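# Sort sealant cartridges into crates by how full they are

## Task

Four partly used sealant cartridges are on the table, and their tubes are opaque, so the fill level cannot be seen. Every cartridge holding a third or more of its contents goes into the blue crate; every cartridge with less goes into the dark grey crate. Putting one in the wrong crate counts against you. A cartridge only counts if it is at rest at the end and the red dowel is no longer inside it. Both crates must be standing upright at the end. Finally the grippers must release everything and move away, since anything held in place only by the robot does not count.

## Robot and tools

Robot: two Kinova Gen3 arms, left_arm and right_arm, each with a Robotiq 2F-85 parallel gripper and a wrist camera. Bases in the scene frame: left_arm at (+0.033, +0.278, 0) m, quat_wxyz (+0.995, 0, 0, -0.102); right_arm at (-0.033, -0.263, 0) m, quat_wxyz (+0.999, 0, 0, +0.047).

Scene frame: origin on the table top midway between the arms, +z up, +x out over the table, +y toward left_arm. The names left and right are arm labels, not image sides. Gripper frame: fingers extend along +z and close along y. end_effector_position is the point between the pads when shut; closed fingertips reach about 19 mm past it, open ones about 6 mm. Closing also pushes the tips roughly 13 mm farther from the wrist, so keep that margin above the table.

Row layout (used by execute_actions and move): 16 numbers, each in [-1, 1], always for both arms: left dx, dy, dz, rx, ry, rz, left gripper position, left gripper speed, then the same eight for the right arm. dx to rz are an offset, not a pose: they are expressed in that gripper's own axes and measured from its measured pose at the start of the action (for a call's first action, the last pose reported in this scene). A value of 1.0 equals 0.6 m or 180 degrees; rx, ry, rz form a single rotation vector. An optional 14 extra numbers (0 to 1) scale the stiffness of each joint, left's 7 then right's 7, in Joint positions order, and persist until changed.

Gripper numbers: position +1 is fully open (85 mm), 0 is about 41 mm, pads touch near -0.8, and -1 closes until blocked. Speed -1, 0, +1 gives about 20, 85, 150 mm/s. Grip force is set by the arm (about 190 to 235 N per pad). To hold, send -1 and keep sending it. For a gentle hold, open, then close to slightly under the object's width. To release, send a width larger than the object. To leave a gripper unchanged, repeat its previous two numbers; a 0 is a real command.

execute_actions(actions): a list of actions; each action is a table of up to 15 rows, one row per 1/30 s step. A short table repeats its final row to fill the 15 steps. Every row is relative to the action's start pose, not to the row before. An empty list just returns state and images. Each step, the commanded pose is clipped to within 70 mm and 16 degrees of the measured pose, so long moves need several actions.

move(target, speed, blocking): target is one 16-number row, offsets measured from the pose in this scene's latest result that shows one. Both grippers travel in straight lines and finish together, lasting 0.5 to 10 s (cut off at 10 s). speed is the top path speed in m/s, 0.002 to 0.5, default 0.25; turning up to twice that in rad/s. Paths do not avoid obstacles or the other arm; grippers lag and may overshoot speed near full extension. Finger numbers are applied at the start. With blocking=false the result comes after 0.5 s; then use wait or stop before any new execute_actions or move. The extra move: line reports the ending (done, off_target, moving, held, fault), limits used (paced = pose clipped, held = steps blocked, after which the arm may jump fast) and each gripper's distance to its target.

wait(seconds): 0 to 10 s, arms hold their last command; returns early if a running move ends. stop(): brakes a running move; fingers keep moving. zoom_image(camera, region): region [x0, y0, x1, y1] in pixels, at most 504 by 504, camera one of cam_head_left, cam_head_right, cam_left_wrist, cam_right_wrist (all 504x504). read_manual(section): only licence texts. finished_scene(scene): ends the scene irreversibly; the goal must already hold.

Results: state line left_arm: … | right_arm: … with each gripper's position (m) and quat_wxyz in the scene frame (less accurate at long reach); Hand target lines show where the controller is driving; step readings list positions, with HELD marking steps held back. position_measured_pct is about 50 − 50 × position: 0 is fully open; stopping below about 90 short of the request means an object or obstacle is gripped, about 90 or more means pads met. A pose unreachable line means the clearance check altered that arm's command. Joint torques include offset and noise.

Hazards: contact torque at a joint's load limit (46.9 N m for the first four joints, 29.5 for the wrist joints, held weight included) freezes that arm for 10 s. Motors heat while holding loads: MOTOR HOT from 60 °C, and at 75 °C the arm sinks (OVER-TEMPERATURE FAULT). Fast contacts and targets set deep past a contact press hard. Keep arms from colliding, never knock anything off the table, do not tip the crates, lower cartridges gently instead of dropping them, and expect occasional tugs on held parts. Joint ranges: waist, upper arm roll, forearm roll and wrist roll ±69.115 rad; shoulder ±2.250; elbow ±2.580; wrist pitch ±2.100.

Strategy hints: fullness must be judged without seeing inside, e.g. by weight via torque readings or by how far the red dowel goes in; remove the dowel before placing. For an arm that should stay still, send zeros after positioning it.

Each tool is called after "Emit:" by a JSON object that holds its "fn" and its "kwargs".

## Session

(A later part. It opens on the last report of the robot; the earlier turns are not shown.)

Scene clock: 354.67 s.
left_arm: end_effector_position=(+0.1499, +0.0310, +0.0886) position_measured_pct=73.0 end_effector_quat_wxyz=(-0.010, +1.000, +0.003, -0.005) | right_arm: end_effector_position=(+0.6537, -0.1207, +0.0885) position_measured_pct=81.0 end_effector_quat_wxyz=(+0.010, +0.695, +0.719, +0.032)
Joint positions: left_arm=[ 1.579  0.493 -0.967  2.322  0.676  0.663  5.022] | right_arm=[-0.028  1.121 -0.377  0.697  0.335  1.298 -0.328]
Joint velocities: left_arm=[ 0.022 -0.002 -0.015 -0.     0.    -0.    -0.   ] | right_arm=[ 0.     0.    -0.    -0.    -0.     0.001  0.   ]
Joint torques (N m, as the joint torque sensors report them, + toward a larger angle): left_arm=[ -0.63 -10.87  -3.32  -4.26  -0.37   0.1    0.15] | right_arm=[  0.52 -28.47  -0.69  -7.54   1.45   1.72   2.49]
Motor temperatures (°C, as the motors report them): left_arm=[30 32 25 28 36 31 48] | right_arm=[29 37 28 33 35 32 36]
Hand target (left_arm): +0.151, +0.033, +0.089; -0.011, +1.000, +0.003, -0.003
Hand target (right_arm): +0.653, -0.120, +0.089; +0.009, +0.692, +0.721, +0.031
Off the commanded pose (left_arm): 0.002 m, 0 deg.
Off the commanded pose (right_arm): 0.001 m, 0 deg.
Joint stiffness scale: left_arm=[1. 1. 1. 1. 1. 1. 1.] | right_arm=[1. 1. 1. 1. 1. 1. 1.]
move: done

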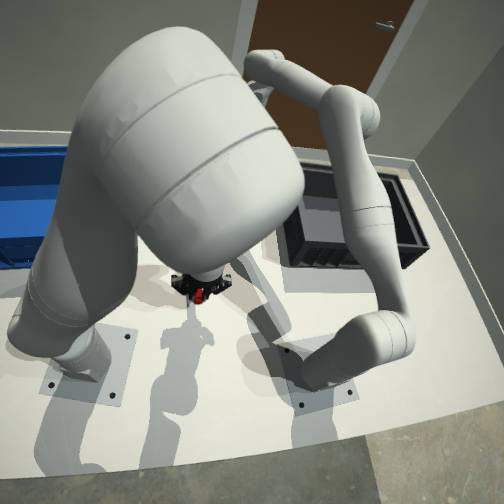

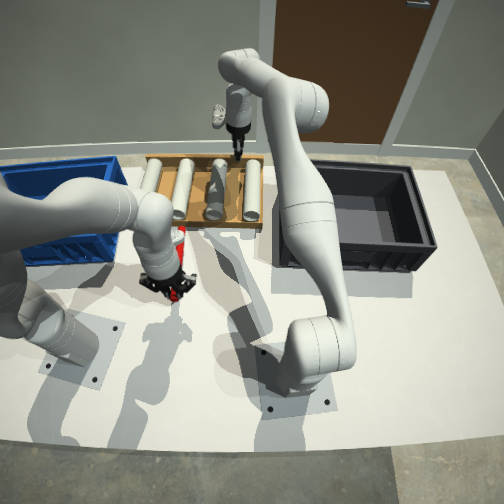

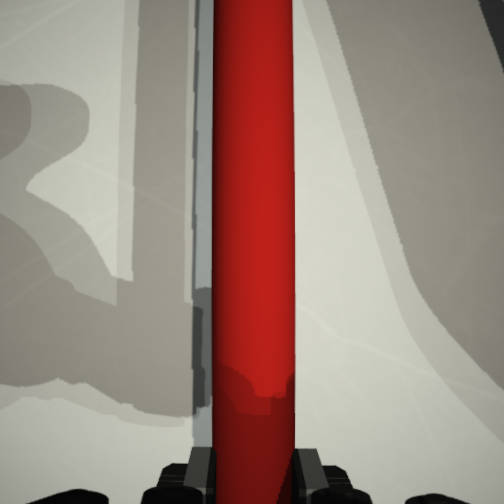

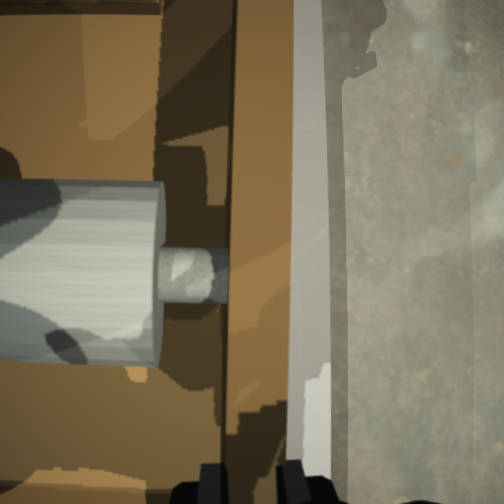

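Emit:
{"fn": "move", "kwargs": {"target": [0, 0, 0, 0, 0, 0, -1, 0, 0, -0.09, 0, 0, 0, -0.01, -1, 0], "speed": 0.04}}

Scene clock: 370.13 s.
left_arm: end_effector_position=(+0.1496, +0.0308, +0.0887) position_measured_pct=73.0 end_effector_quat_wxyz=(-0.010, +1.000, +0.002, -0.005) | right_arm: end_effector_position=(+0.6074, -0.1234, +0.0878) position_measured_pct=81.0 end_effector_quat_wxyz=(+0.015, +0.686, +0.727, +0.039)
Joint positions: left_arm=[ 1.581  0.493 -0.968  2.322  0.676  0.663  5.022] | right_arm=[ 0.007  0.979 -0.377  1.031  0.335  1.103 -0.376]
Joint velocities: left_arm=[-0.    -0.     0.     0.     0.    -0.001 -0.   ] | right_arm=[ 0.001 -0.002 -0.     0.007 -0.    -0.004 -0.001]
Joint torques (N m, as the joint torque sensors report them, + toward a larger angle): left_arm=[ -0.29 -10.82  -3.14  -4.17  -0.2    0.05   0.23] | right_arm=[ -1.64 -23.25  -3.03  -3.74   0.45   3.18   2.16]
Motor temperatures (°C, as the motors report them): left_arm=[30 31 25 28 36 30 48] | right_arm=[29 37 28 33 35 32 36]
Hand target (left_arm): +0.150, +0.031, +0.089; -0.010, +1.000, +0.003, -0.005
Hand target (right_arm): +0.600, -0.123, +0.085; +0.010, +0.683, +0.729, +0.032
Off the commanded pose (left_arm): 0.000 m, 0 deg.
Off the commanded pose (right_arm): 0.008 m, 1 deg.
Joint stiffness scale: left_arm=[1. 1. 1. 1. 1. 1. 1.] | right_arm=[1. 1. 1. 1. 1. 1. 1.]
move: off_target (right_arm)

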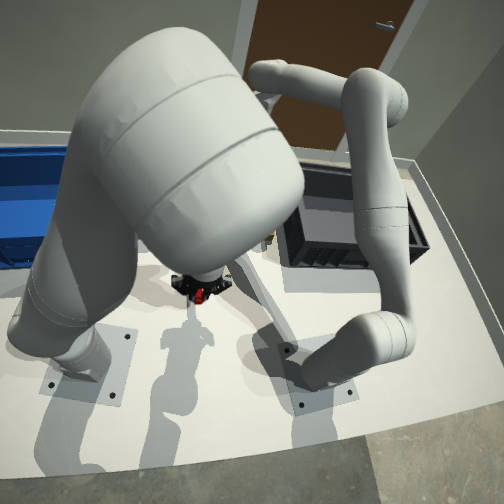

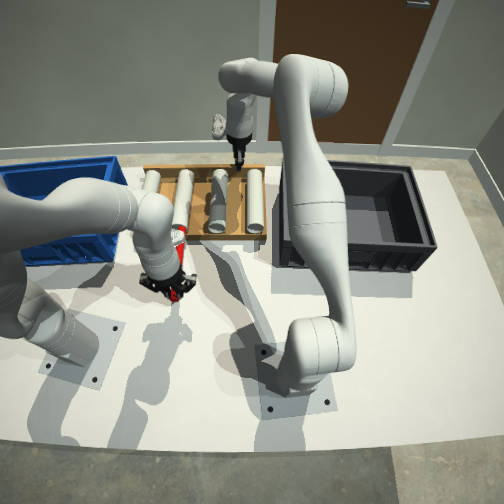

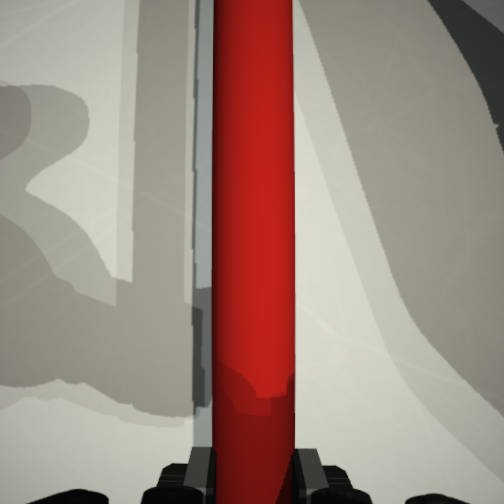

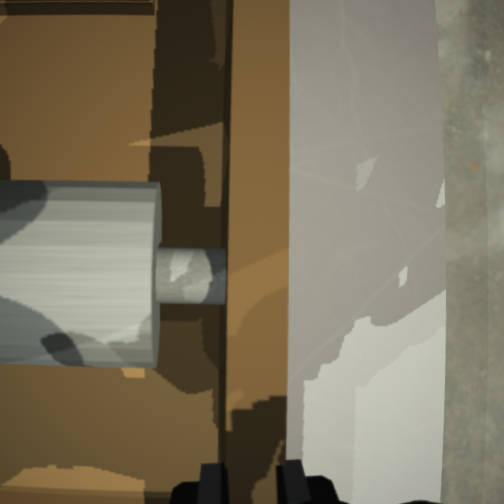

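Rack pulled back to safety. Let me check the dowel tip vs. tube 2 mouth.

Emit:
{"fn": "zoom_image", "kwargs": {"camera": "cam_head_right", "region": [120, 150, 280, 310]}}

Region (120, 150, 280, 310) of cam_head_right's 504x504 image, scaled by 3.150, with more detail than that image has.

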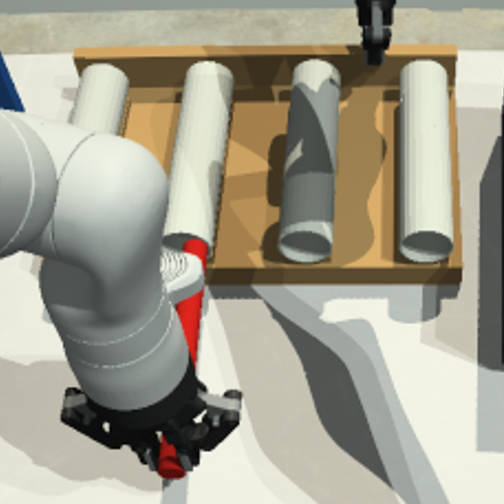

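Emit:
{"fn": "move", "kwargs": {"target": [0.04, -0.013, 0.01, 0, 0, 0, -1, 0, 0, 0, 0, 0, 0, 0, -1, 0], "speed": 0.03}}

Emit:
{"fn": "move", "kwargs": {"target": [0.04, 0, 0, 0, 0, 0, -1, 0, 0, 0, 0, 0, 0, 0, -1, 0], "speed": 0.02}}

Scene clock: 390.43 s.
left_arm: end_effector_position=(+0.1718, +0.0413, +0.0835) position_measured_pct=73.0 end_effector_quat_wxyz=(-0.012, +1.000, +0.003, -0.006) | right_arm: end_effector_position=(+0.6076, -0.1233, +0.0880) position_measured_pct=81.0 end_effector_quat_wxyz=(+0.015, +0.687, +0.726, +0.039)
Joint positions: left_arm=[ 1.474  0.509 -0.949  2.321  0.693  0.655  4.92 ] | right_arm=[ 0.007  0.978 -0.377  1.031  0.335  1.103 -0.378]
Joint velocities: left_arm=[-0.014 -0.     0.007 -0.    -0.    -0.004  0.   ] | right_arm=[ 0.     0.     0.    -0.003  0.    -0.001  0.001]
Joint torques (N m, as the joint torque sensors report them, + toward a larger angle): left_arm=[  0.14 -11.11  -3.52  -4.2   -0.32  -0.07   0.02] | right_arm=[ -1.88 -23.66  -3.32  -6.66   0.68   0.     2.  ]
Motor temperatures (°C, as the motors report them): left_arm=[30 31 25 28 36 30 48] | right_arm=[29 38 28 33 35 32 36]
Hand target (left_arm): +0.174, +0.039, +0.083; -0.010, +1.000, +0.002, -0.005
Hand target (right_arm): +0.607, -0.123, +0.088; +0.015, +0.686, +0.727, +0.039
Off the commanded pose (left_arm): 0.003 m, 0 deg.
Off the commanded pose (right_arm): 0.000 m, 0 deg.
Joint stiffness scale: left_arm=[1. 1. 1. 1. 1. 1. 1.] | right_arm=[1. 1. 1. 1. 1. 1. 1.]
move: done

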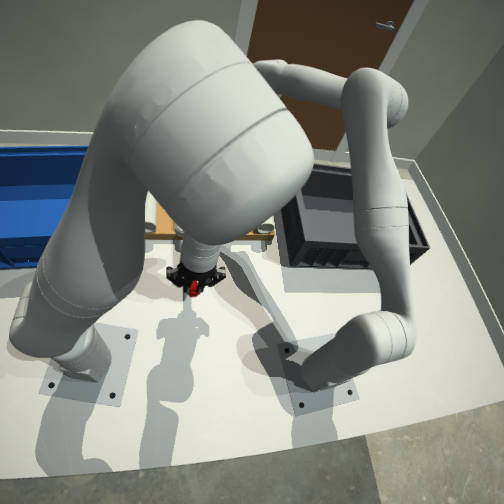

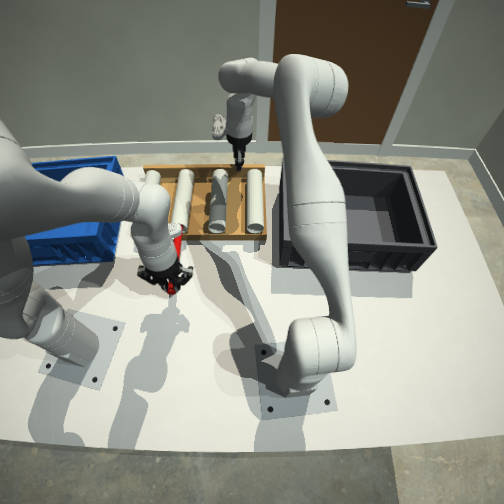

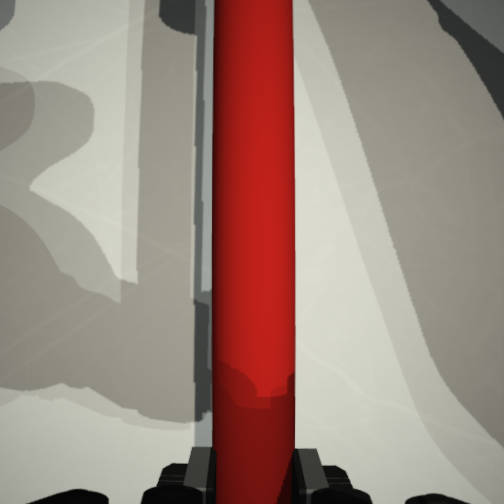

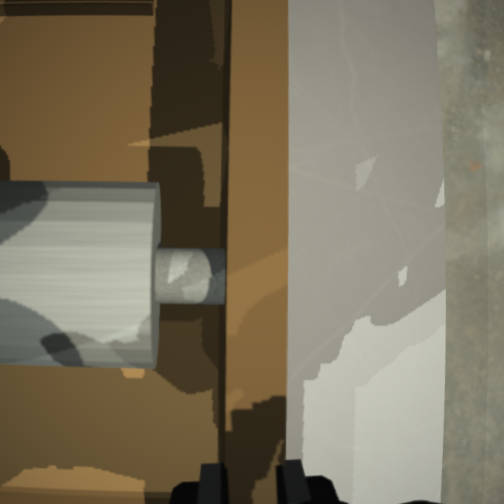

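Scene clock: 391.87 s.
left_arm: end_effector_position=(+0.1855, +0.0440, +0.0831) position_measured_pct=73.0 end_effector_quat_wxyz=(-0.014, +1.000, +0.001, -0.016) | right_arm: end_effector_position=(+0.6076, -0.1233, +0.0880) position_measured_pct=81.0 end_effector_quat_wxyz=(+0.015, +0.687, +0.725, +0.039)
Joint positions: left_arm=[ 1.405  0.526 -0.942  2.294  0.693  0.691  4.864] | right_arm=[ 0.007  0.978 -0.377  1.031  0.335  1.103 -0.38 ]
Joint velocities: left_arm=[-0.005  0.008 -0.    -0.002  0.     0.004 -0.007] | right_arm=[ 0.     0.    -0.     0.001  0.002 -0.     0.002]
Joint torques (N m, as the joint torque sensors report them, + toward a larger angle): left_arm=[ -4.43 -10.78  -8.06  -8.8   -0.62  -4.29   0.37] | right_arm=[ -1.51 -23.49  -3.05  -6.57   0.55   0.24   1.48]
Motor temperatures (°C, as the motors report them): left_arm=[30 31 25 28 36 30 48] | right_arm=[29 38 28 33 35 32 36]
Hand target (left_arm): +0.196, +0.041, +0.083; -0.012, +1.000, +0.003, -0.006
Hand target (right_arm): +0.608, -0.123, +0.088; +0.015, +0.687, +0.726, +0.039
Off the commanded pose (left_arm): 0.011 m, 1 deg.
Off the commanded pose (right_arm): 0.000 m, 0 deg.
Joint stiffness scale: left_arm=[1. 1. 1. 1. 1. 1. 1.] | right_arm=[1. 1. 1. 1. 1. 1. 1.]
move: off_target (left_arm)

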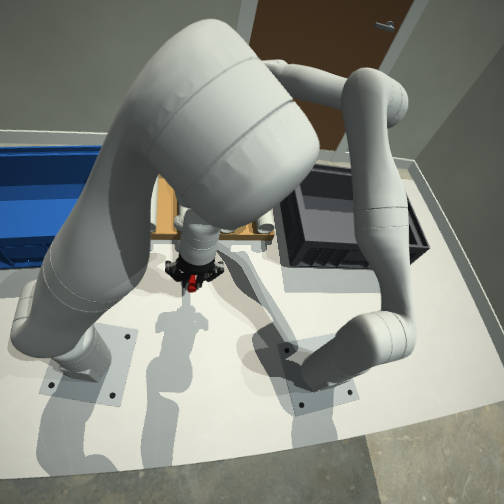

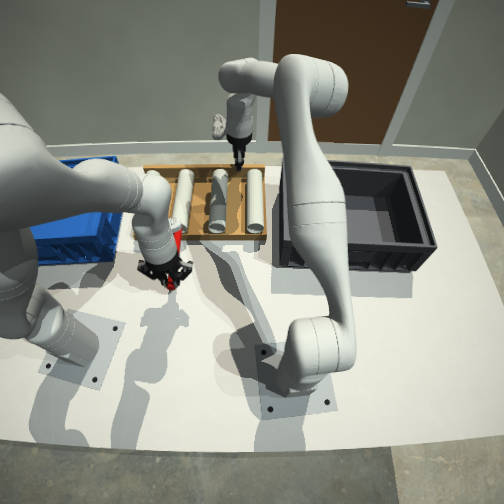

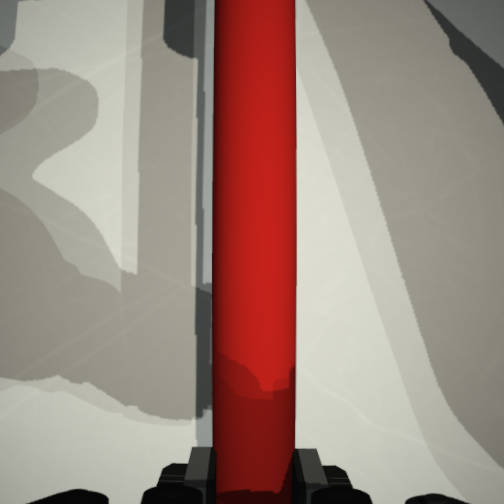

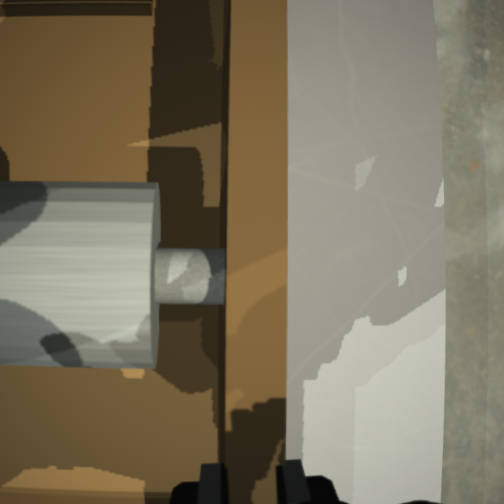

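Emit:
{"fn": "move", "kwargs": {"target": [-0.085, 0, 0, 0.222, 0.008, 0, -1, 0, 0, 0, 0, 0, 0, 0, -1, 0], "speed": 0.1}}

Emit:
{"fn": "move", "kwargs": {"target": [0, -0.118, 0.106, 0, 0, 0, -1, 0, 0, 0, 0, 0, 0, 0, -1, 0], "speed": 0.1}}

Scene clock: 421.17 s.
left_arm: end_effector_position=(+0.1343, +0.0431, +0.0844) position_measured_pct=73.0 end_effector_quat_wxyz=(-0.350, +0.937, -0.003, -0.006) | right_arm: end_effector_position=(+0.6076, -0.1233, +0.0880) position_measured_pct=81.0 end_effector_quat_wxyz=(+0.015, +0.688, +0.724, +0.039)
Joint positions: left_arm=[ 1.672  0.988 -0.965  1.824  0.372  1.339  5.422] | right_arm=[ 0.007  0.978 -0.377  1.031  0.335  1.103 -0.382]
Joint velocities: left_arm=[ 0.007  0.018  0.001 -0.004  0.     0.007 -0.   ] | right_arm=[-0.     0.001 -0.    -0.    -0.001  0.    -0.002]
Joint torques (N m, as the joint torque sensors report them, + toward a larger angle): left_arm=[ -0.43 -17.18  -6.39  -2.6   -1.71   1.6    0.27] | right_arm=[ -1.23 -23.91  -2.66  -6.67   0.45   0.28   1.51]
Motor temperatures (°C, as the motors report them): left_arm=[30 31 25 28 36 30 48] | right_arm=[29 38 28 33 35 32 36]
Hand target (left_arm): +0.134, +0.044, +0.085; -0.355, +0.935, -0.005, -0.004
Hand target (right_arm): +0.608, -0.123, +0.088; +0.015, +0.687, +0.725, +0.039
Off the commanded pose (left_arm): 0.001 m, 1 deg.
Off the commanded pose (right_arm): 0.000 m, 0 deg.
Joint stiffness scale: left_arm=[1. 1. 1. 1. 1. 1. 1.] | right_arm=[1. 1. 1. 1. 1. 1. 1.]
move: done

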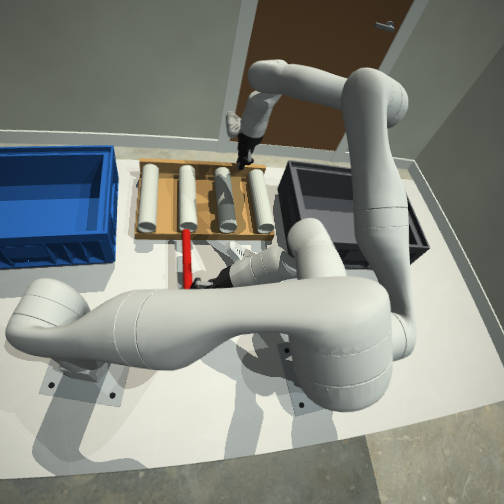

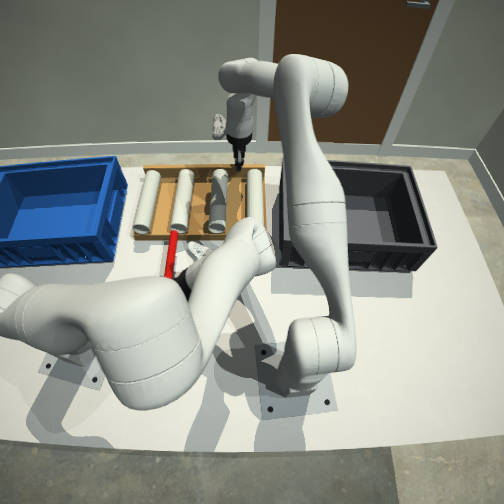

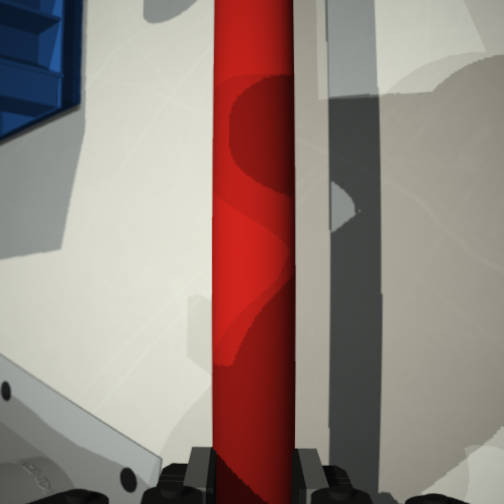

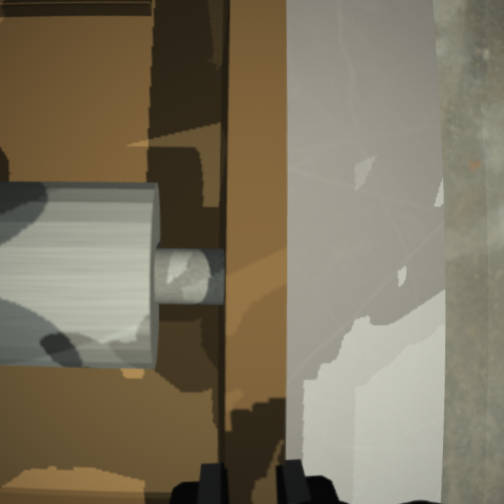

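Scene clock: 422.47 s.
left_arm: end_effector_position=(+0.1323, +0.1366, +0.0810) position_measured_pct=73.0 end_effector_quat_wxyz=(-0.349, +0.937, +0.001, -0.008) | right_arm: end_effector_position=(+0.6076, -0.1233, +0.0880) position_measured_pct=81.0 end_effector_quat_wxyz=(+0.015, +0.689, +0.724, +0.039)
Joint positions: left_arm=[ 1.685  0.921 -1.006  2.131  0.355  1.104  5.316] | right_arm=[ 0.007  0.978 -0.377  1.031  0.335  1.103 -0.383]
Joint velocities: left_arm=[-0.    -0.007  0.     0.004 -0.    -0.002 -0.   ] | right_arm=[ 0.001 -0.001  0.001  0.001 -0.001 -0.001 -0.   ]
Joint torques (N m, as the joint torque sensors report them, + toward a larger angle): left_arm=[  0.01 -14.12  -5.04  -1.28  -1.76   1.15   0.31] | right_arm=[ -1.54 -23.85  -2.94  -6.7    0.2    0.     1.61]
Motor temperatures (°C, as the motors report them): left_arm=[30 31 25 28 36 30 48] | right_arm=[29 38 28 33 35 32 36]
Hand target (left_arm): +0.134, +0.138, +0.083; -0.350, +0.937, -0.003, -0.006
Hand target (right_arm): +0.608, -0.123, +0.088; +0.015, +0.688, +0.724, +0.039
Off the commanded pose (left_arm): 0.003 m, 0 deg.
Off the commanded pose (right_arm): 0.000 m, 0 deg.
Joint stiffness scale: left_arm=[1. 1. 1. 1. 1. 1. 1.] | right_arm=[1. 1. 1. 1. 1. 1. 1.]
move: done

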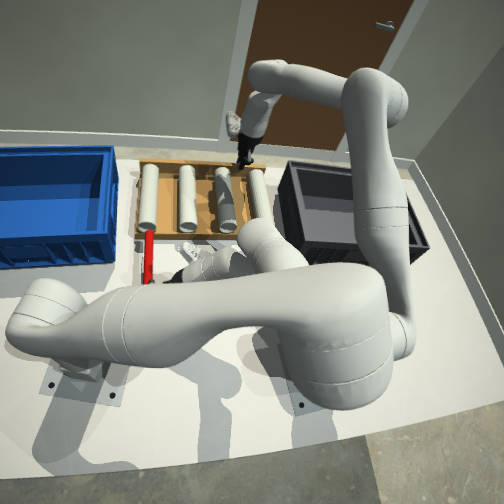

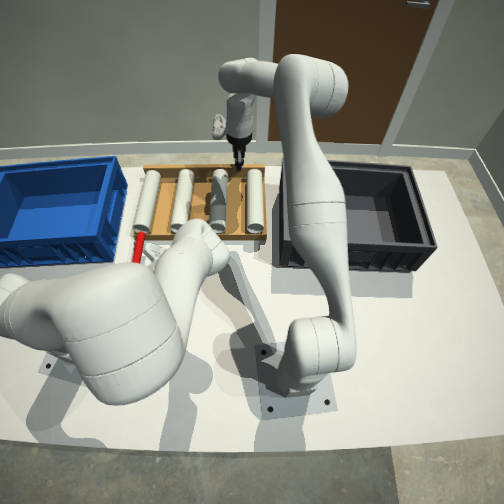

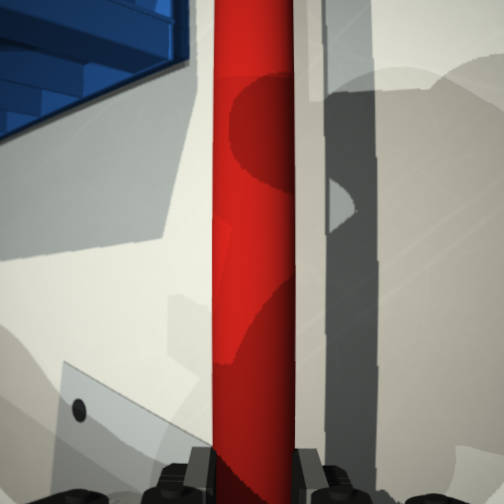

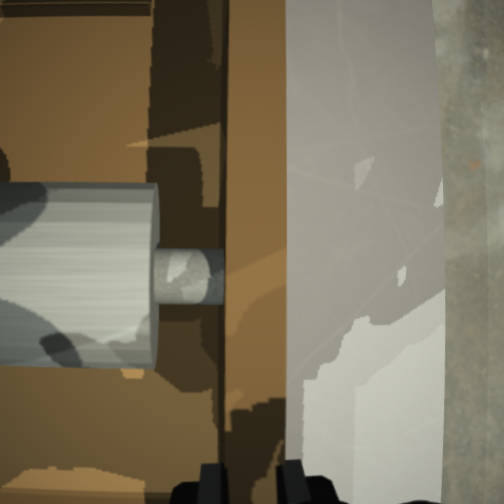

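Aligned. Advance in small increments.

Emit:
{"fn": "move", "kwargs": {"target": [0.08, 0, 0, 0, 0, 0, -1, 0, 0, 0, 0, 0, 0, 0, -1, 0], "speed": 0.04}}

Emit:
{"fn": "move", "kwargs": {"target": [0.05, 0, 0, 0, 0, 0, -1, 0, 0, 0, 0, 0, 0, 0, -1, 0], "speed": 0.04}}

Scene clock: 430.13 s.
left_arm: end_effector_position=(+0.1754, +0.1359, +0.0796) position_measured_pct=73.0 end_effector_quat_wxyz=(-0.347, +0.938, +0.004, -0.011) | right_arm: end_effector_position=(+0.6076, -0.1233, +0.0880) position_measured_pct=81.0 end_effector_quat_wxyz=(+0.015, +0.689, +0.723, +0.039)
Joint positions: left_arm=[ 1.562  0.939 -1.008  2.081  0.324  1.084  5.25 ] | right_arm=[ 0.007  0.978 -0.377  1.031  0.335  1.103 -0.385]
Joint velocities: left_arm=[-0.009  0.004  0.002 -0.001 -0.003 -0.     0.   ] | right_arm=[ 0.    -0.     0.     0.002  0.001  0.001 -0.001]
Joint torques (N m, as the joint torque sensors report them, + toward a larger angle): left_arm=[ -0.23 -14.43  -5.68  -1.26  -1.65   1.04   0.37] | right_arm=[ -1.14 -23.68  -2.85  -6.61   0.3    0.3    1.56]
Motor temperatures (°C, as the motors report them): left_arm=[30 31 25 28 36 30 48] | right_arm=[29 38 28 33 35 32 36]
Hand target (left_arm): +0.180, +0.137, +0.080; -0.349, +0.937, +0.001, -0.008
Hand target (right_arm): +0.608, -0.123, +0.088; +0.015, +0.689, +0.724, +0.039
Off the commanded pose (left_arm): 0.005 m, 1 deg.
Off the commanded pose (right_arm): 0.000 m, 0 deg.
Joint stiffness scale: left_arm=[1. 1. 1. 1. 1. 1. 1.] | right_arm=[1. 1. 1. 1. 1. 1. 1.]
move: off_target (left_arm)

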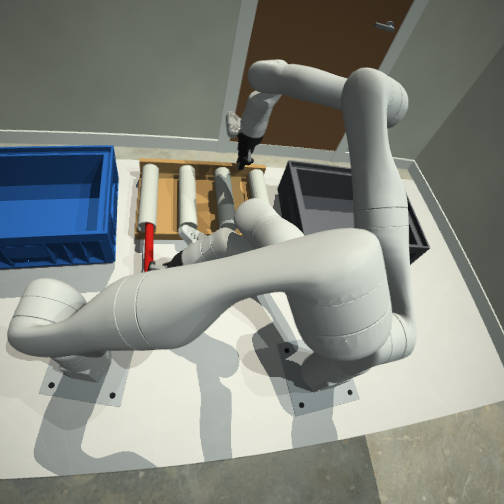

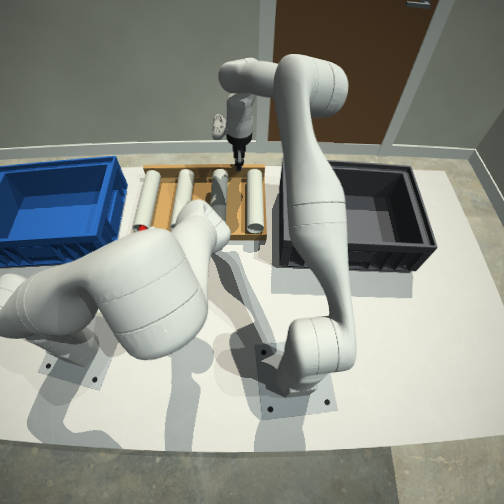

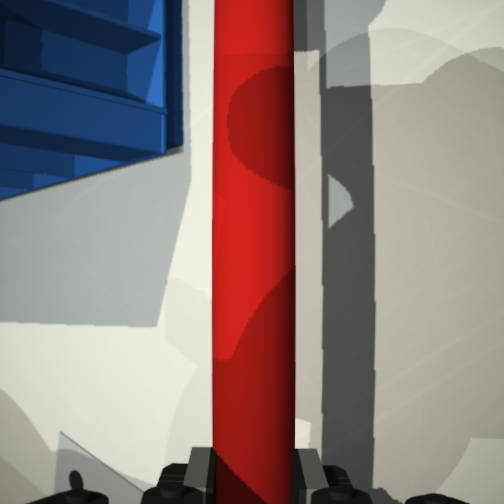

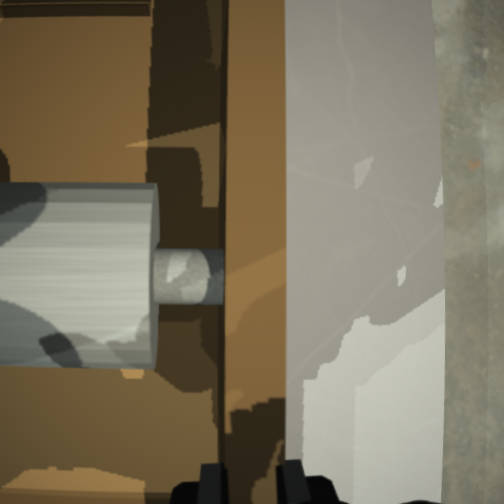

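Scene clock: 431.20 s.
left_arm: end_effector_position=(+0.2006, +0.1351, +0.0783) position_measured_pct=73.0 end_effector_quat_wxyz=(-0.345, +0.939, +0.008, -0.015) | right_arm: end_effector_position=(+0.6076, -0.1233, +0.0880) position_measured_pct=81.0 end_effector_quat_wxyz=(+0.015, +0.689, +0.723, +0.039)
Joint positions: left_arm=[ 1.49   0.952 -1.008  2.043  0.313  1.08   5.213] | right_arm=[ 0.007  0.978 -0.377  1.031  0.335  1.103 -0.386]
Joint velocities: left_arm=[-0.009  0.     0.001 -0.001 -0.002 -0.001 -0.001] | right_arm=[-0.     0.    -0.     0.     0.001 -0.001 -0.   ]
Joint torques (N m, as the joint torque sensors report them, + toward a larger angle): left_arm=[  0.22 -14.8   -5.92  -1.73  -1.72   1.02   0.33] | right_arm=[ -1.2  -24.26  -3.08  -7.08   0.56   0.02   1.24]
Motor temperatures (°C, as the motors report them): left_arm=[30 31 25 28 36 30 48] | right_arm=[29 38 28 33 35 32 36]
Hand target (left_arm): +0.205, +0.136, +0.079; -0.347, +0.938, +0.004, -0.011
Hand target (right_arm): +0.608, -0.123, +0.088; +0.015, +0.689, +0.723, +0.039
Off the commanded pose (left_arm): 0.005 m, 1 deg.
Off the commanded pose (right_arm): 0.000 m, 0 deg.
Joint stiffness scale: left_arm=[1. 1. 1. 1. 1. 1. 1.] | right_arm=[1. 1. 1. 1. 1. 1. 1.]
move: off_target (left_arm)

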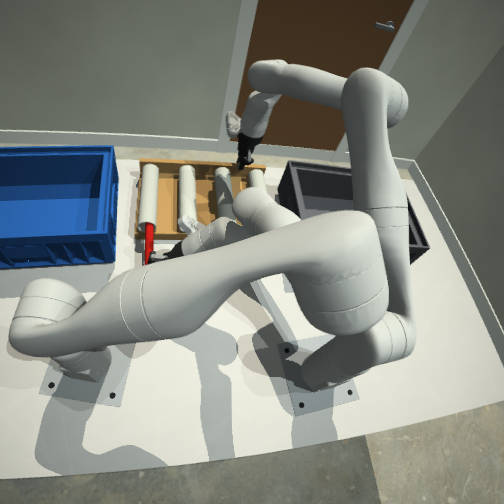

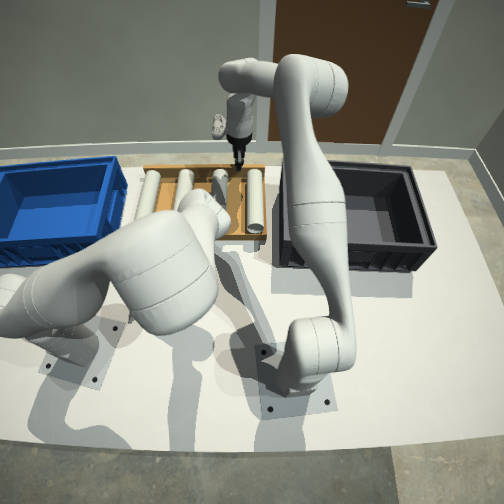

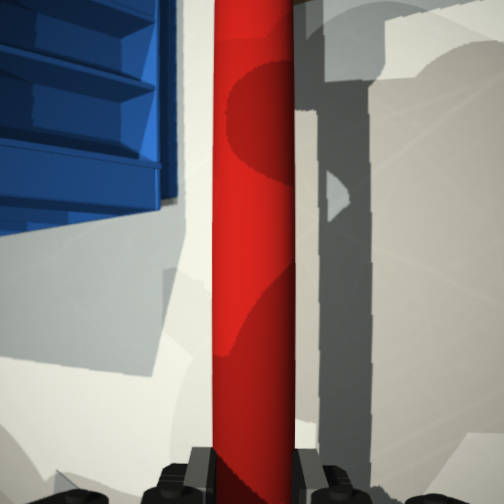

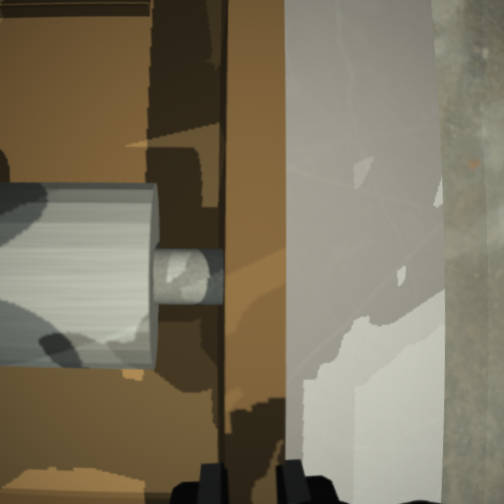

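Emit:
{"fn": "move", "kwargs": {"target": [0.055, -0.006, -0.002, 0.0035, 0.0108, 0.0014, -1, 0, 0, 0, 0, 0, 0, 0, -1, 0], "speed": 0.04}}

Emit:
{"fn": "move", "kwargs": {"target": [0.055, 0, 0, 0, 0.003, 0, -1, 0, 0, 0, 0, 0, 0, 0, -1, 0], "speed": 0.04}}

Scene clock: 445.47 s.
left_arm: end_effector_position=(+0.2288, +0.1365, +0.0798) position_measured_pct=73.0 end_effector_quat_wxyz=(-0.347, +0.938, +0.003, -0.003) | right_arm: end_effector_position=(+0.6076, -0.1233, +0.0880) position_measured_pct=81.0 end_effector_quat_wxyz=(+0.015, +0.690, +0.723, +0.039)
Joint positions: left_arm=[ 1.441  0.963 -1.013  2.01   0.284  1.061  5.193] | right_arm=[ 0.007  0.978 -0.377  1.031  0.335  1.103 -0.387]
Joint velocities: left_arm=[-0.007  0.001 -0.    -0.001 -0.003 -0.001  0.   ] | right_arm=[-0.001  0.     0.    -0.001  0.     0.001 -0.002]
Joint torques (N m, as the joint torque sensors report them, + toward a larger angle): left_arm=[ -0.62 -14.89  -6.29  -2.18  -1.86   1.04   0.15] | right_arm=[ -1.95 -23.43  -2.74  -6.77   0.76   0.32   1.62]
Motor temperatures (°C, as the motors report them): left_arm=[30 31 25 28 36 30 48] | right_arm=[29 38 28 33 35 32 36]
Hand target (left_arm): +0.234, +0.138, +0.081; -0.350, +0.937, -0.000, +0.000
Hand target (right_arm): +0.608, -0.123, +0.088; +0.015, +0.689, +0.723, +0.039
Off the commanded pose (left_arm): 0.005 m, 1 deg.
Off the commanded pose (right_arm): 0.000 m, 0 deg.
Joint stiffness scale: left_arm=[1. 1. 1. 1. 1. 1. 1.] | right_arm=[1. 1. 1. 1. 1. 1. 1.]
move: off_target (left_arm)

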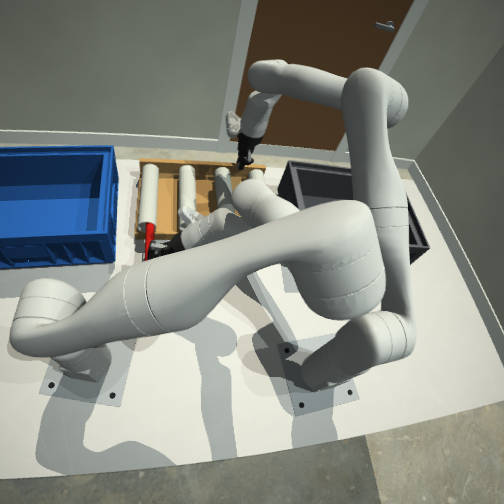

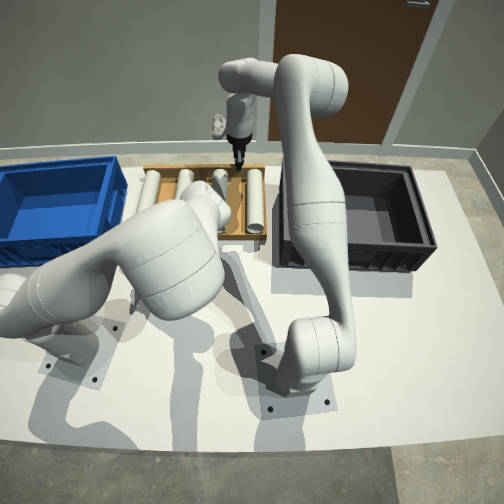

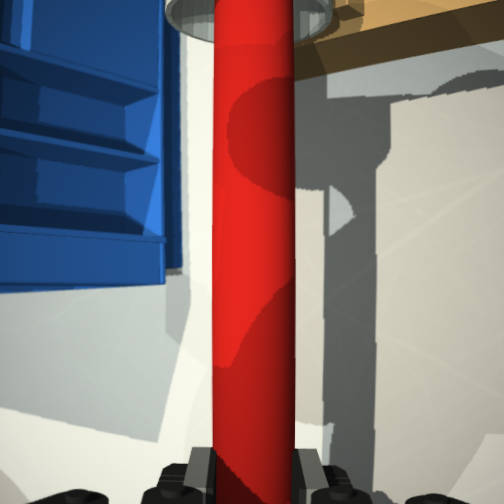

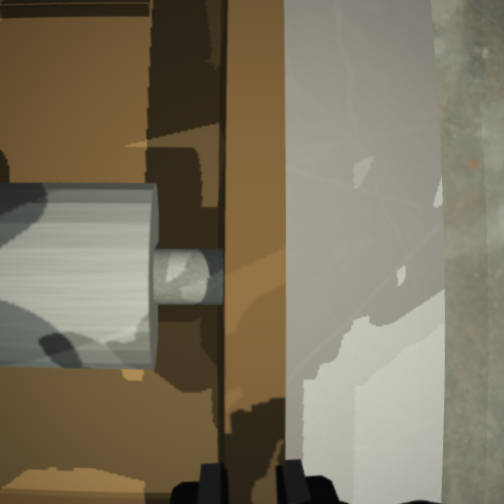

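Scene clock: 446.60 s.
left_arm: end_effector_position=(+0.2570, +0.1351, +0.0787) position_measured_pct=73.0 end_effector_quat_wxyz=(-0.344, +0.939, +0.005, -0.002) | right_arm: end_effector_position=(+0.6076, -0.1233, +0.0880) position_measured_pct=81.0 end_effector_quat_wxyz=(+0.015, +0.690, +0.722, +0.039)
Joint positions: left_arm=[ 1.373  0.979 -1.013  1.96   0.275  1.059  5.161] | right_arm=[ 0.007  0.978 -0.377  1.031  0.335  1.103 -0.387]
Joint velocities: left_arm=[-0.009 -0.     0.001 -0.002 -0.002  0.     0.   ] | right_arm=[-0.001  0.    -0.    -0.    -0.    -0.001  0.002]
Joint torques (N m, as the joint torque sensors report them, + toward a larger angle): left_arm=[ -0.05 -15.22  -6.66  -2.18  -1.79   1.     0.24] | right_arm=[ -1.29 -24.11  -2.52  -6.22   0.49   0.24   1.56]
Motor temperatures (°C, as the motors report them): left_arm=[30 31 25 28 36 30 48] | right_arm=[29 38 28 33 35 32 36]
Hand target (left_arm): +0.262, +0.137, +0.080; -0.347, +0.938, +0.001, +0.001
Hand target (right_arm): +0.608, -0.123, +0.088; +0.015, +0.690, +0.723, +0.039
Off the commanded pose (left_arm): 0.005 m, 1 deg.
Off the commanded pose (right_arm): 0.000 m, 0 deg.
Joint stiffness scale: left_arm=[1. 1. 1. 1. 1. 1. 1.] | right_arm=[1. 1. 1. 1. 1. 1. 1.]
move: off_target (left_arm)

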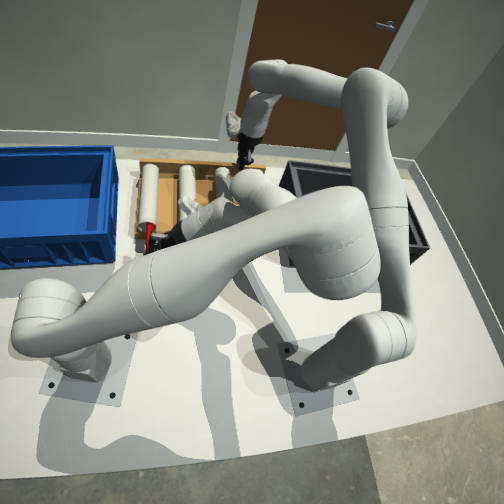

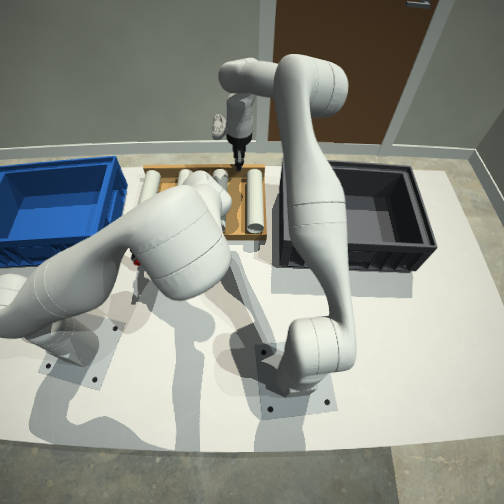

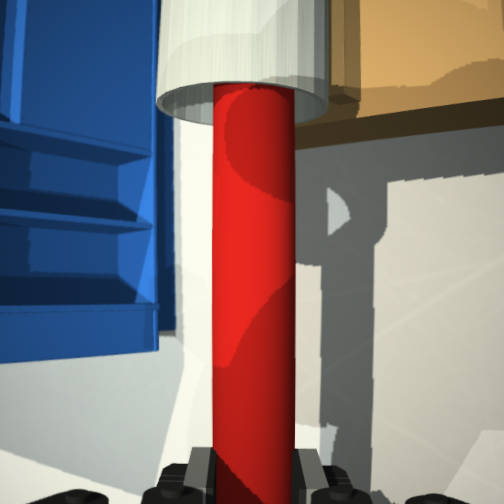

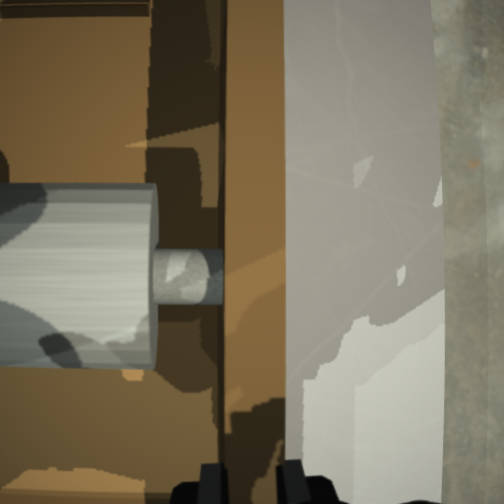

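Emit:
{"fn": "move", "kwargs": {"target": [0.05, -0.006, 0, 0, 0.003, 0, -1, 0, 0, 0, 0, 0, 0, 0, -1, 0], "speed": 0.04}}

Emit:
{"fn": "move", "kwargs": {"target": [0.05, -0.003, 0, 0, 0.003, 0, -1, 0, 0, 0, 0, 0, 0, 0, -1, 0], "speed": 0.04}}

Scene clock: 453.17 s.
left_arm: end_effector_position=(+0.2822, +0.1363, +0.0798) position_measured_pct=73.0 end_effector_quat_wxyz=(-0.341, +0.940, +0.007, -0.001) | right_arm: end_effector_position=(+0.6076, -0.1233, +0.0880) position_measured_pct=81.0 end_effector_quat_wxyz=(+0.015, +0.690, +0.722, +0.039)
Joint positions: left_arm=[ 1.313  0.985 -1.014  1.919  0.264  1.058  5.135] | right_arm=[ 0.007  0.978 -0.377  1.031  0.335  1.103 -0.388]
Joint velocities: left_arm=[-0.007  0.     0.002 -0.001 -0.002  0.     0.   ] | right_arm=[ 0.001 -0.001 -0.    -0.001 -0.    -0.002  0.   ]
Joint torques (N m, as the joint torque sensors report them, + toward a larger angle): left_arm=[  0.09 -15.83  -7.02  -2.33  -1.52   0.85   0.36] | right_arm=[ -1.47 -23.96  -2.76  -6.97   0.37   0.38   1.61]
Motor temperatures (°C, as the motors report them): left_arm=[30 31 25 28 36 30 48] | right_arm=[29 38 28 33 35 32 36]
Hand target (left_arm): +0.287, +0.138, +0.081; -0.344, +0.939, +0.004, +0.003
Hand target (right_arm): +0.608, -0.123, +0.088; +0.015, +0.690, +0.722, +0.039
Off the commanded pose (left_arm): 0.005 m, 1 deg.
Off the commanded pose (right_arm): 0.000 m, 0 deg.
Joint stiffness scale: left_arm=[1. 1. 1. 1. 1. 1. 1.] | right_arm=[1. 1. 1. 1. 1. 1. 1.]
move: off_target (left_arm)

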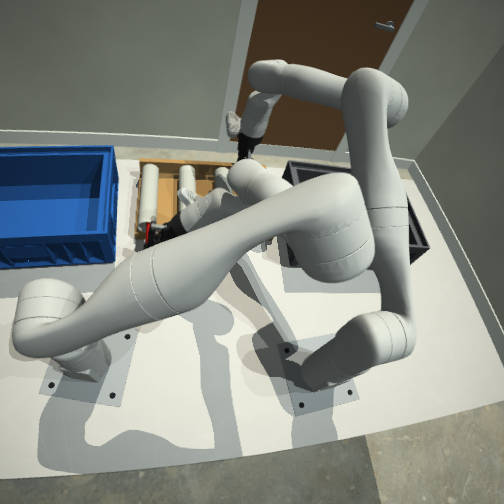

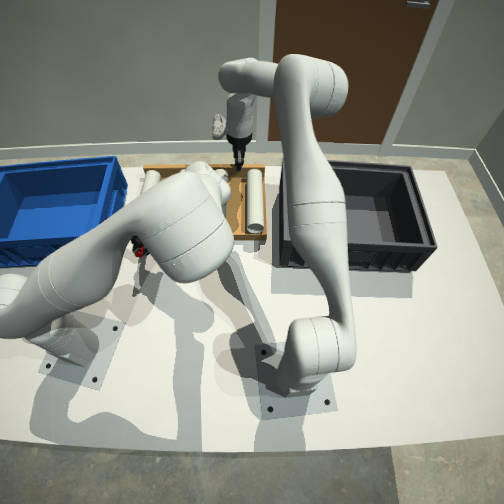

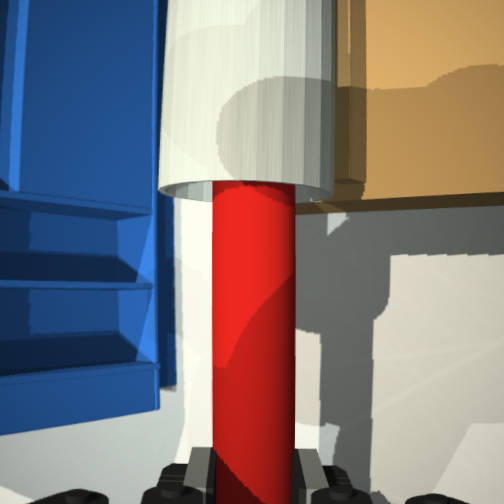

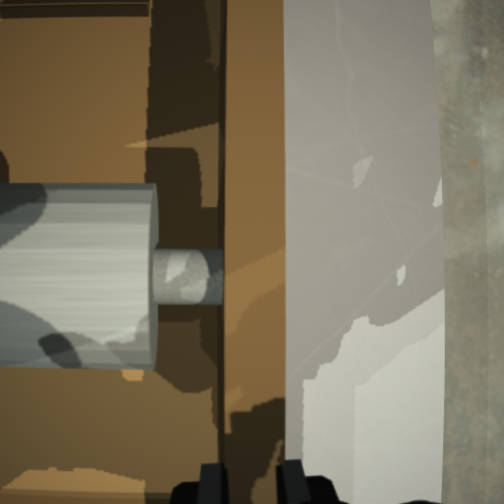

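Scene clock: 454.20 s.
left_arm: end_effector_position=(+0.3081, +0.1360, +0.0797) position_measured_pct=73.0 end_effector_quat_wxyz=(-0.337, +0.941, +0.009, +0.002) | right_arm: end_effector_position=(+0.6076, -0.1233, +0.0880) position_measured_pct=81.0 end_effector_quat_wxyz=(+0.015, +0.691, +0.722, +0.039)
Joint positions: left_arm=[ 1.256  0.997 -1.014  1.871  0.26   1.059  5.109] | right_arm=[ 0.007  0.978 -0.377  1.031  0.335  1.103 -0.389]
Joint velocities: left_arm=[-0.005  0.003 -0.001 -0.    -0.     0.002 -0.005] | right_arm=[-0.     0.    -0.     0.001 -0.    -0.    -0.001]
Joint torques (N m, as the joint torque sensors report them, + toward a larger angle): left_arm=[ -0.83 -16.25  -8.87  -4.19  -2.57  -0.61   0.59] | right_arm=[ -1.27 -23.8   -2.92  -6.97   0.38   0.25   1.56]
Motor temperatures (°C, as the motors report them): left_arm=[30 31 25 28 36 30 48] | right_arm=[29 38 28 33 35 32 36]
Hand target (left_arm): +0.312, +0.138, +0.081; -0.341, +0.940, +0.006, +0.004
Hand target (right_arm): +0.608, -0.123, +0.088; +0.015, +0.690, +0.722, +0.039
Off the commanded pose (left_arm): 0.005 m, 1 deg.
Off the commanded pose (right_arm): 0.000 m, 0 deg.
Joint stiffness scale: left_arm=[1. 1. 1. 1. 1. 1. 1.] | right_arm=[1. 1. 1. 1. 1. 1. 1.]
move: off_target (left_arm)

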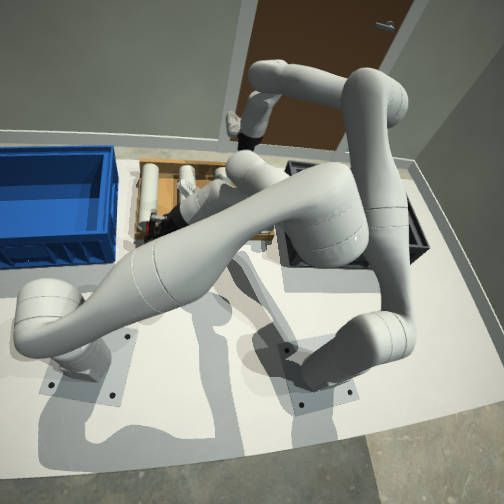

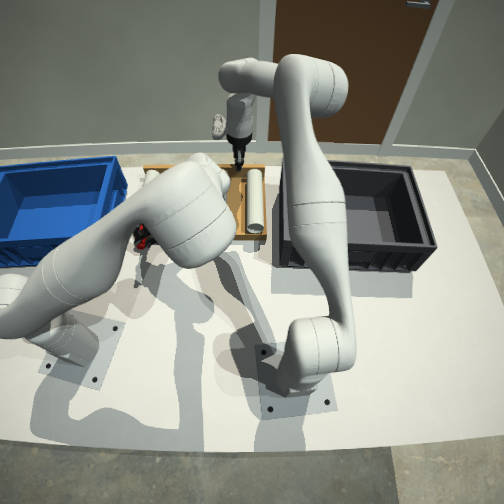

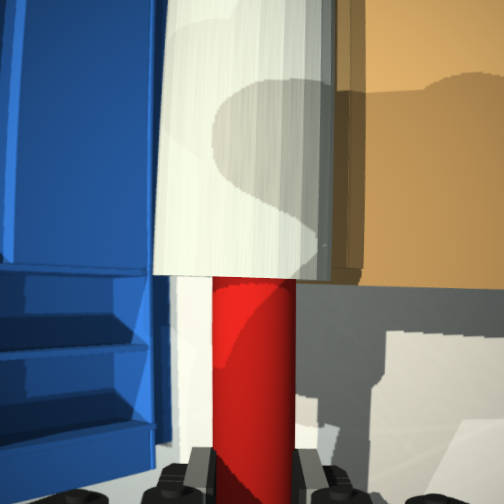

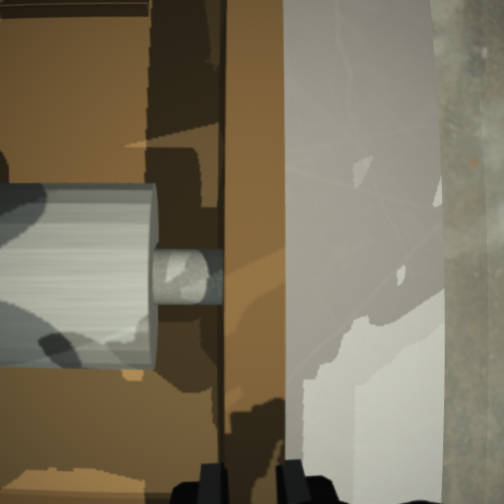

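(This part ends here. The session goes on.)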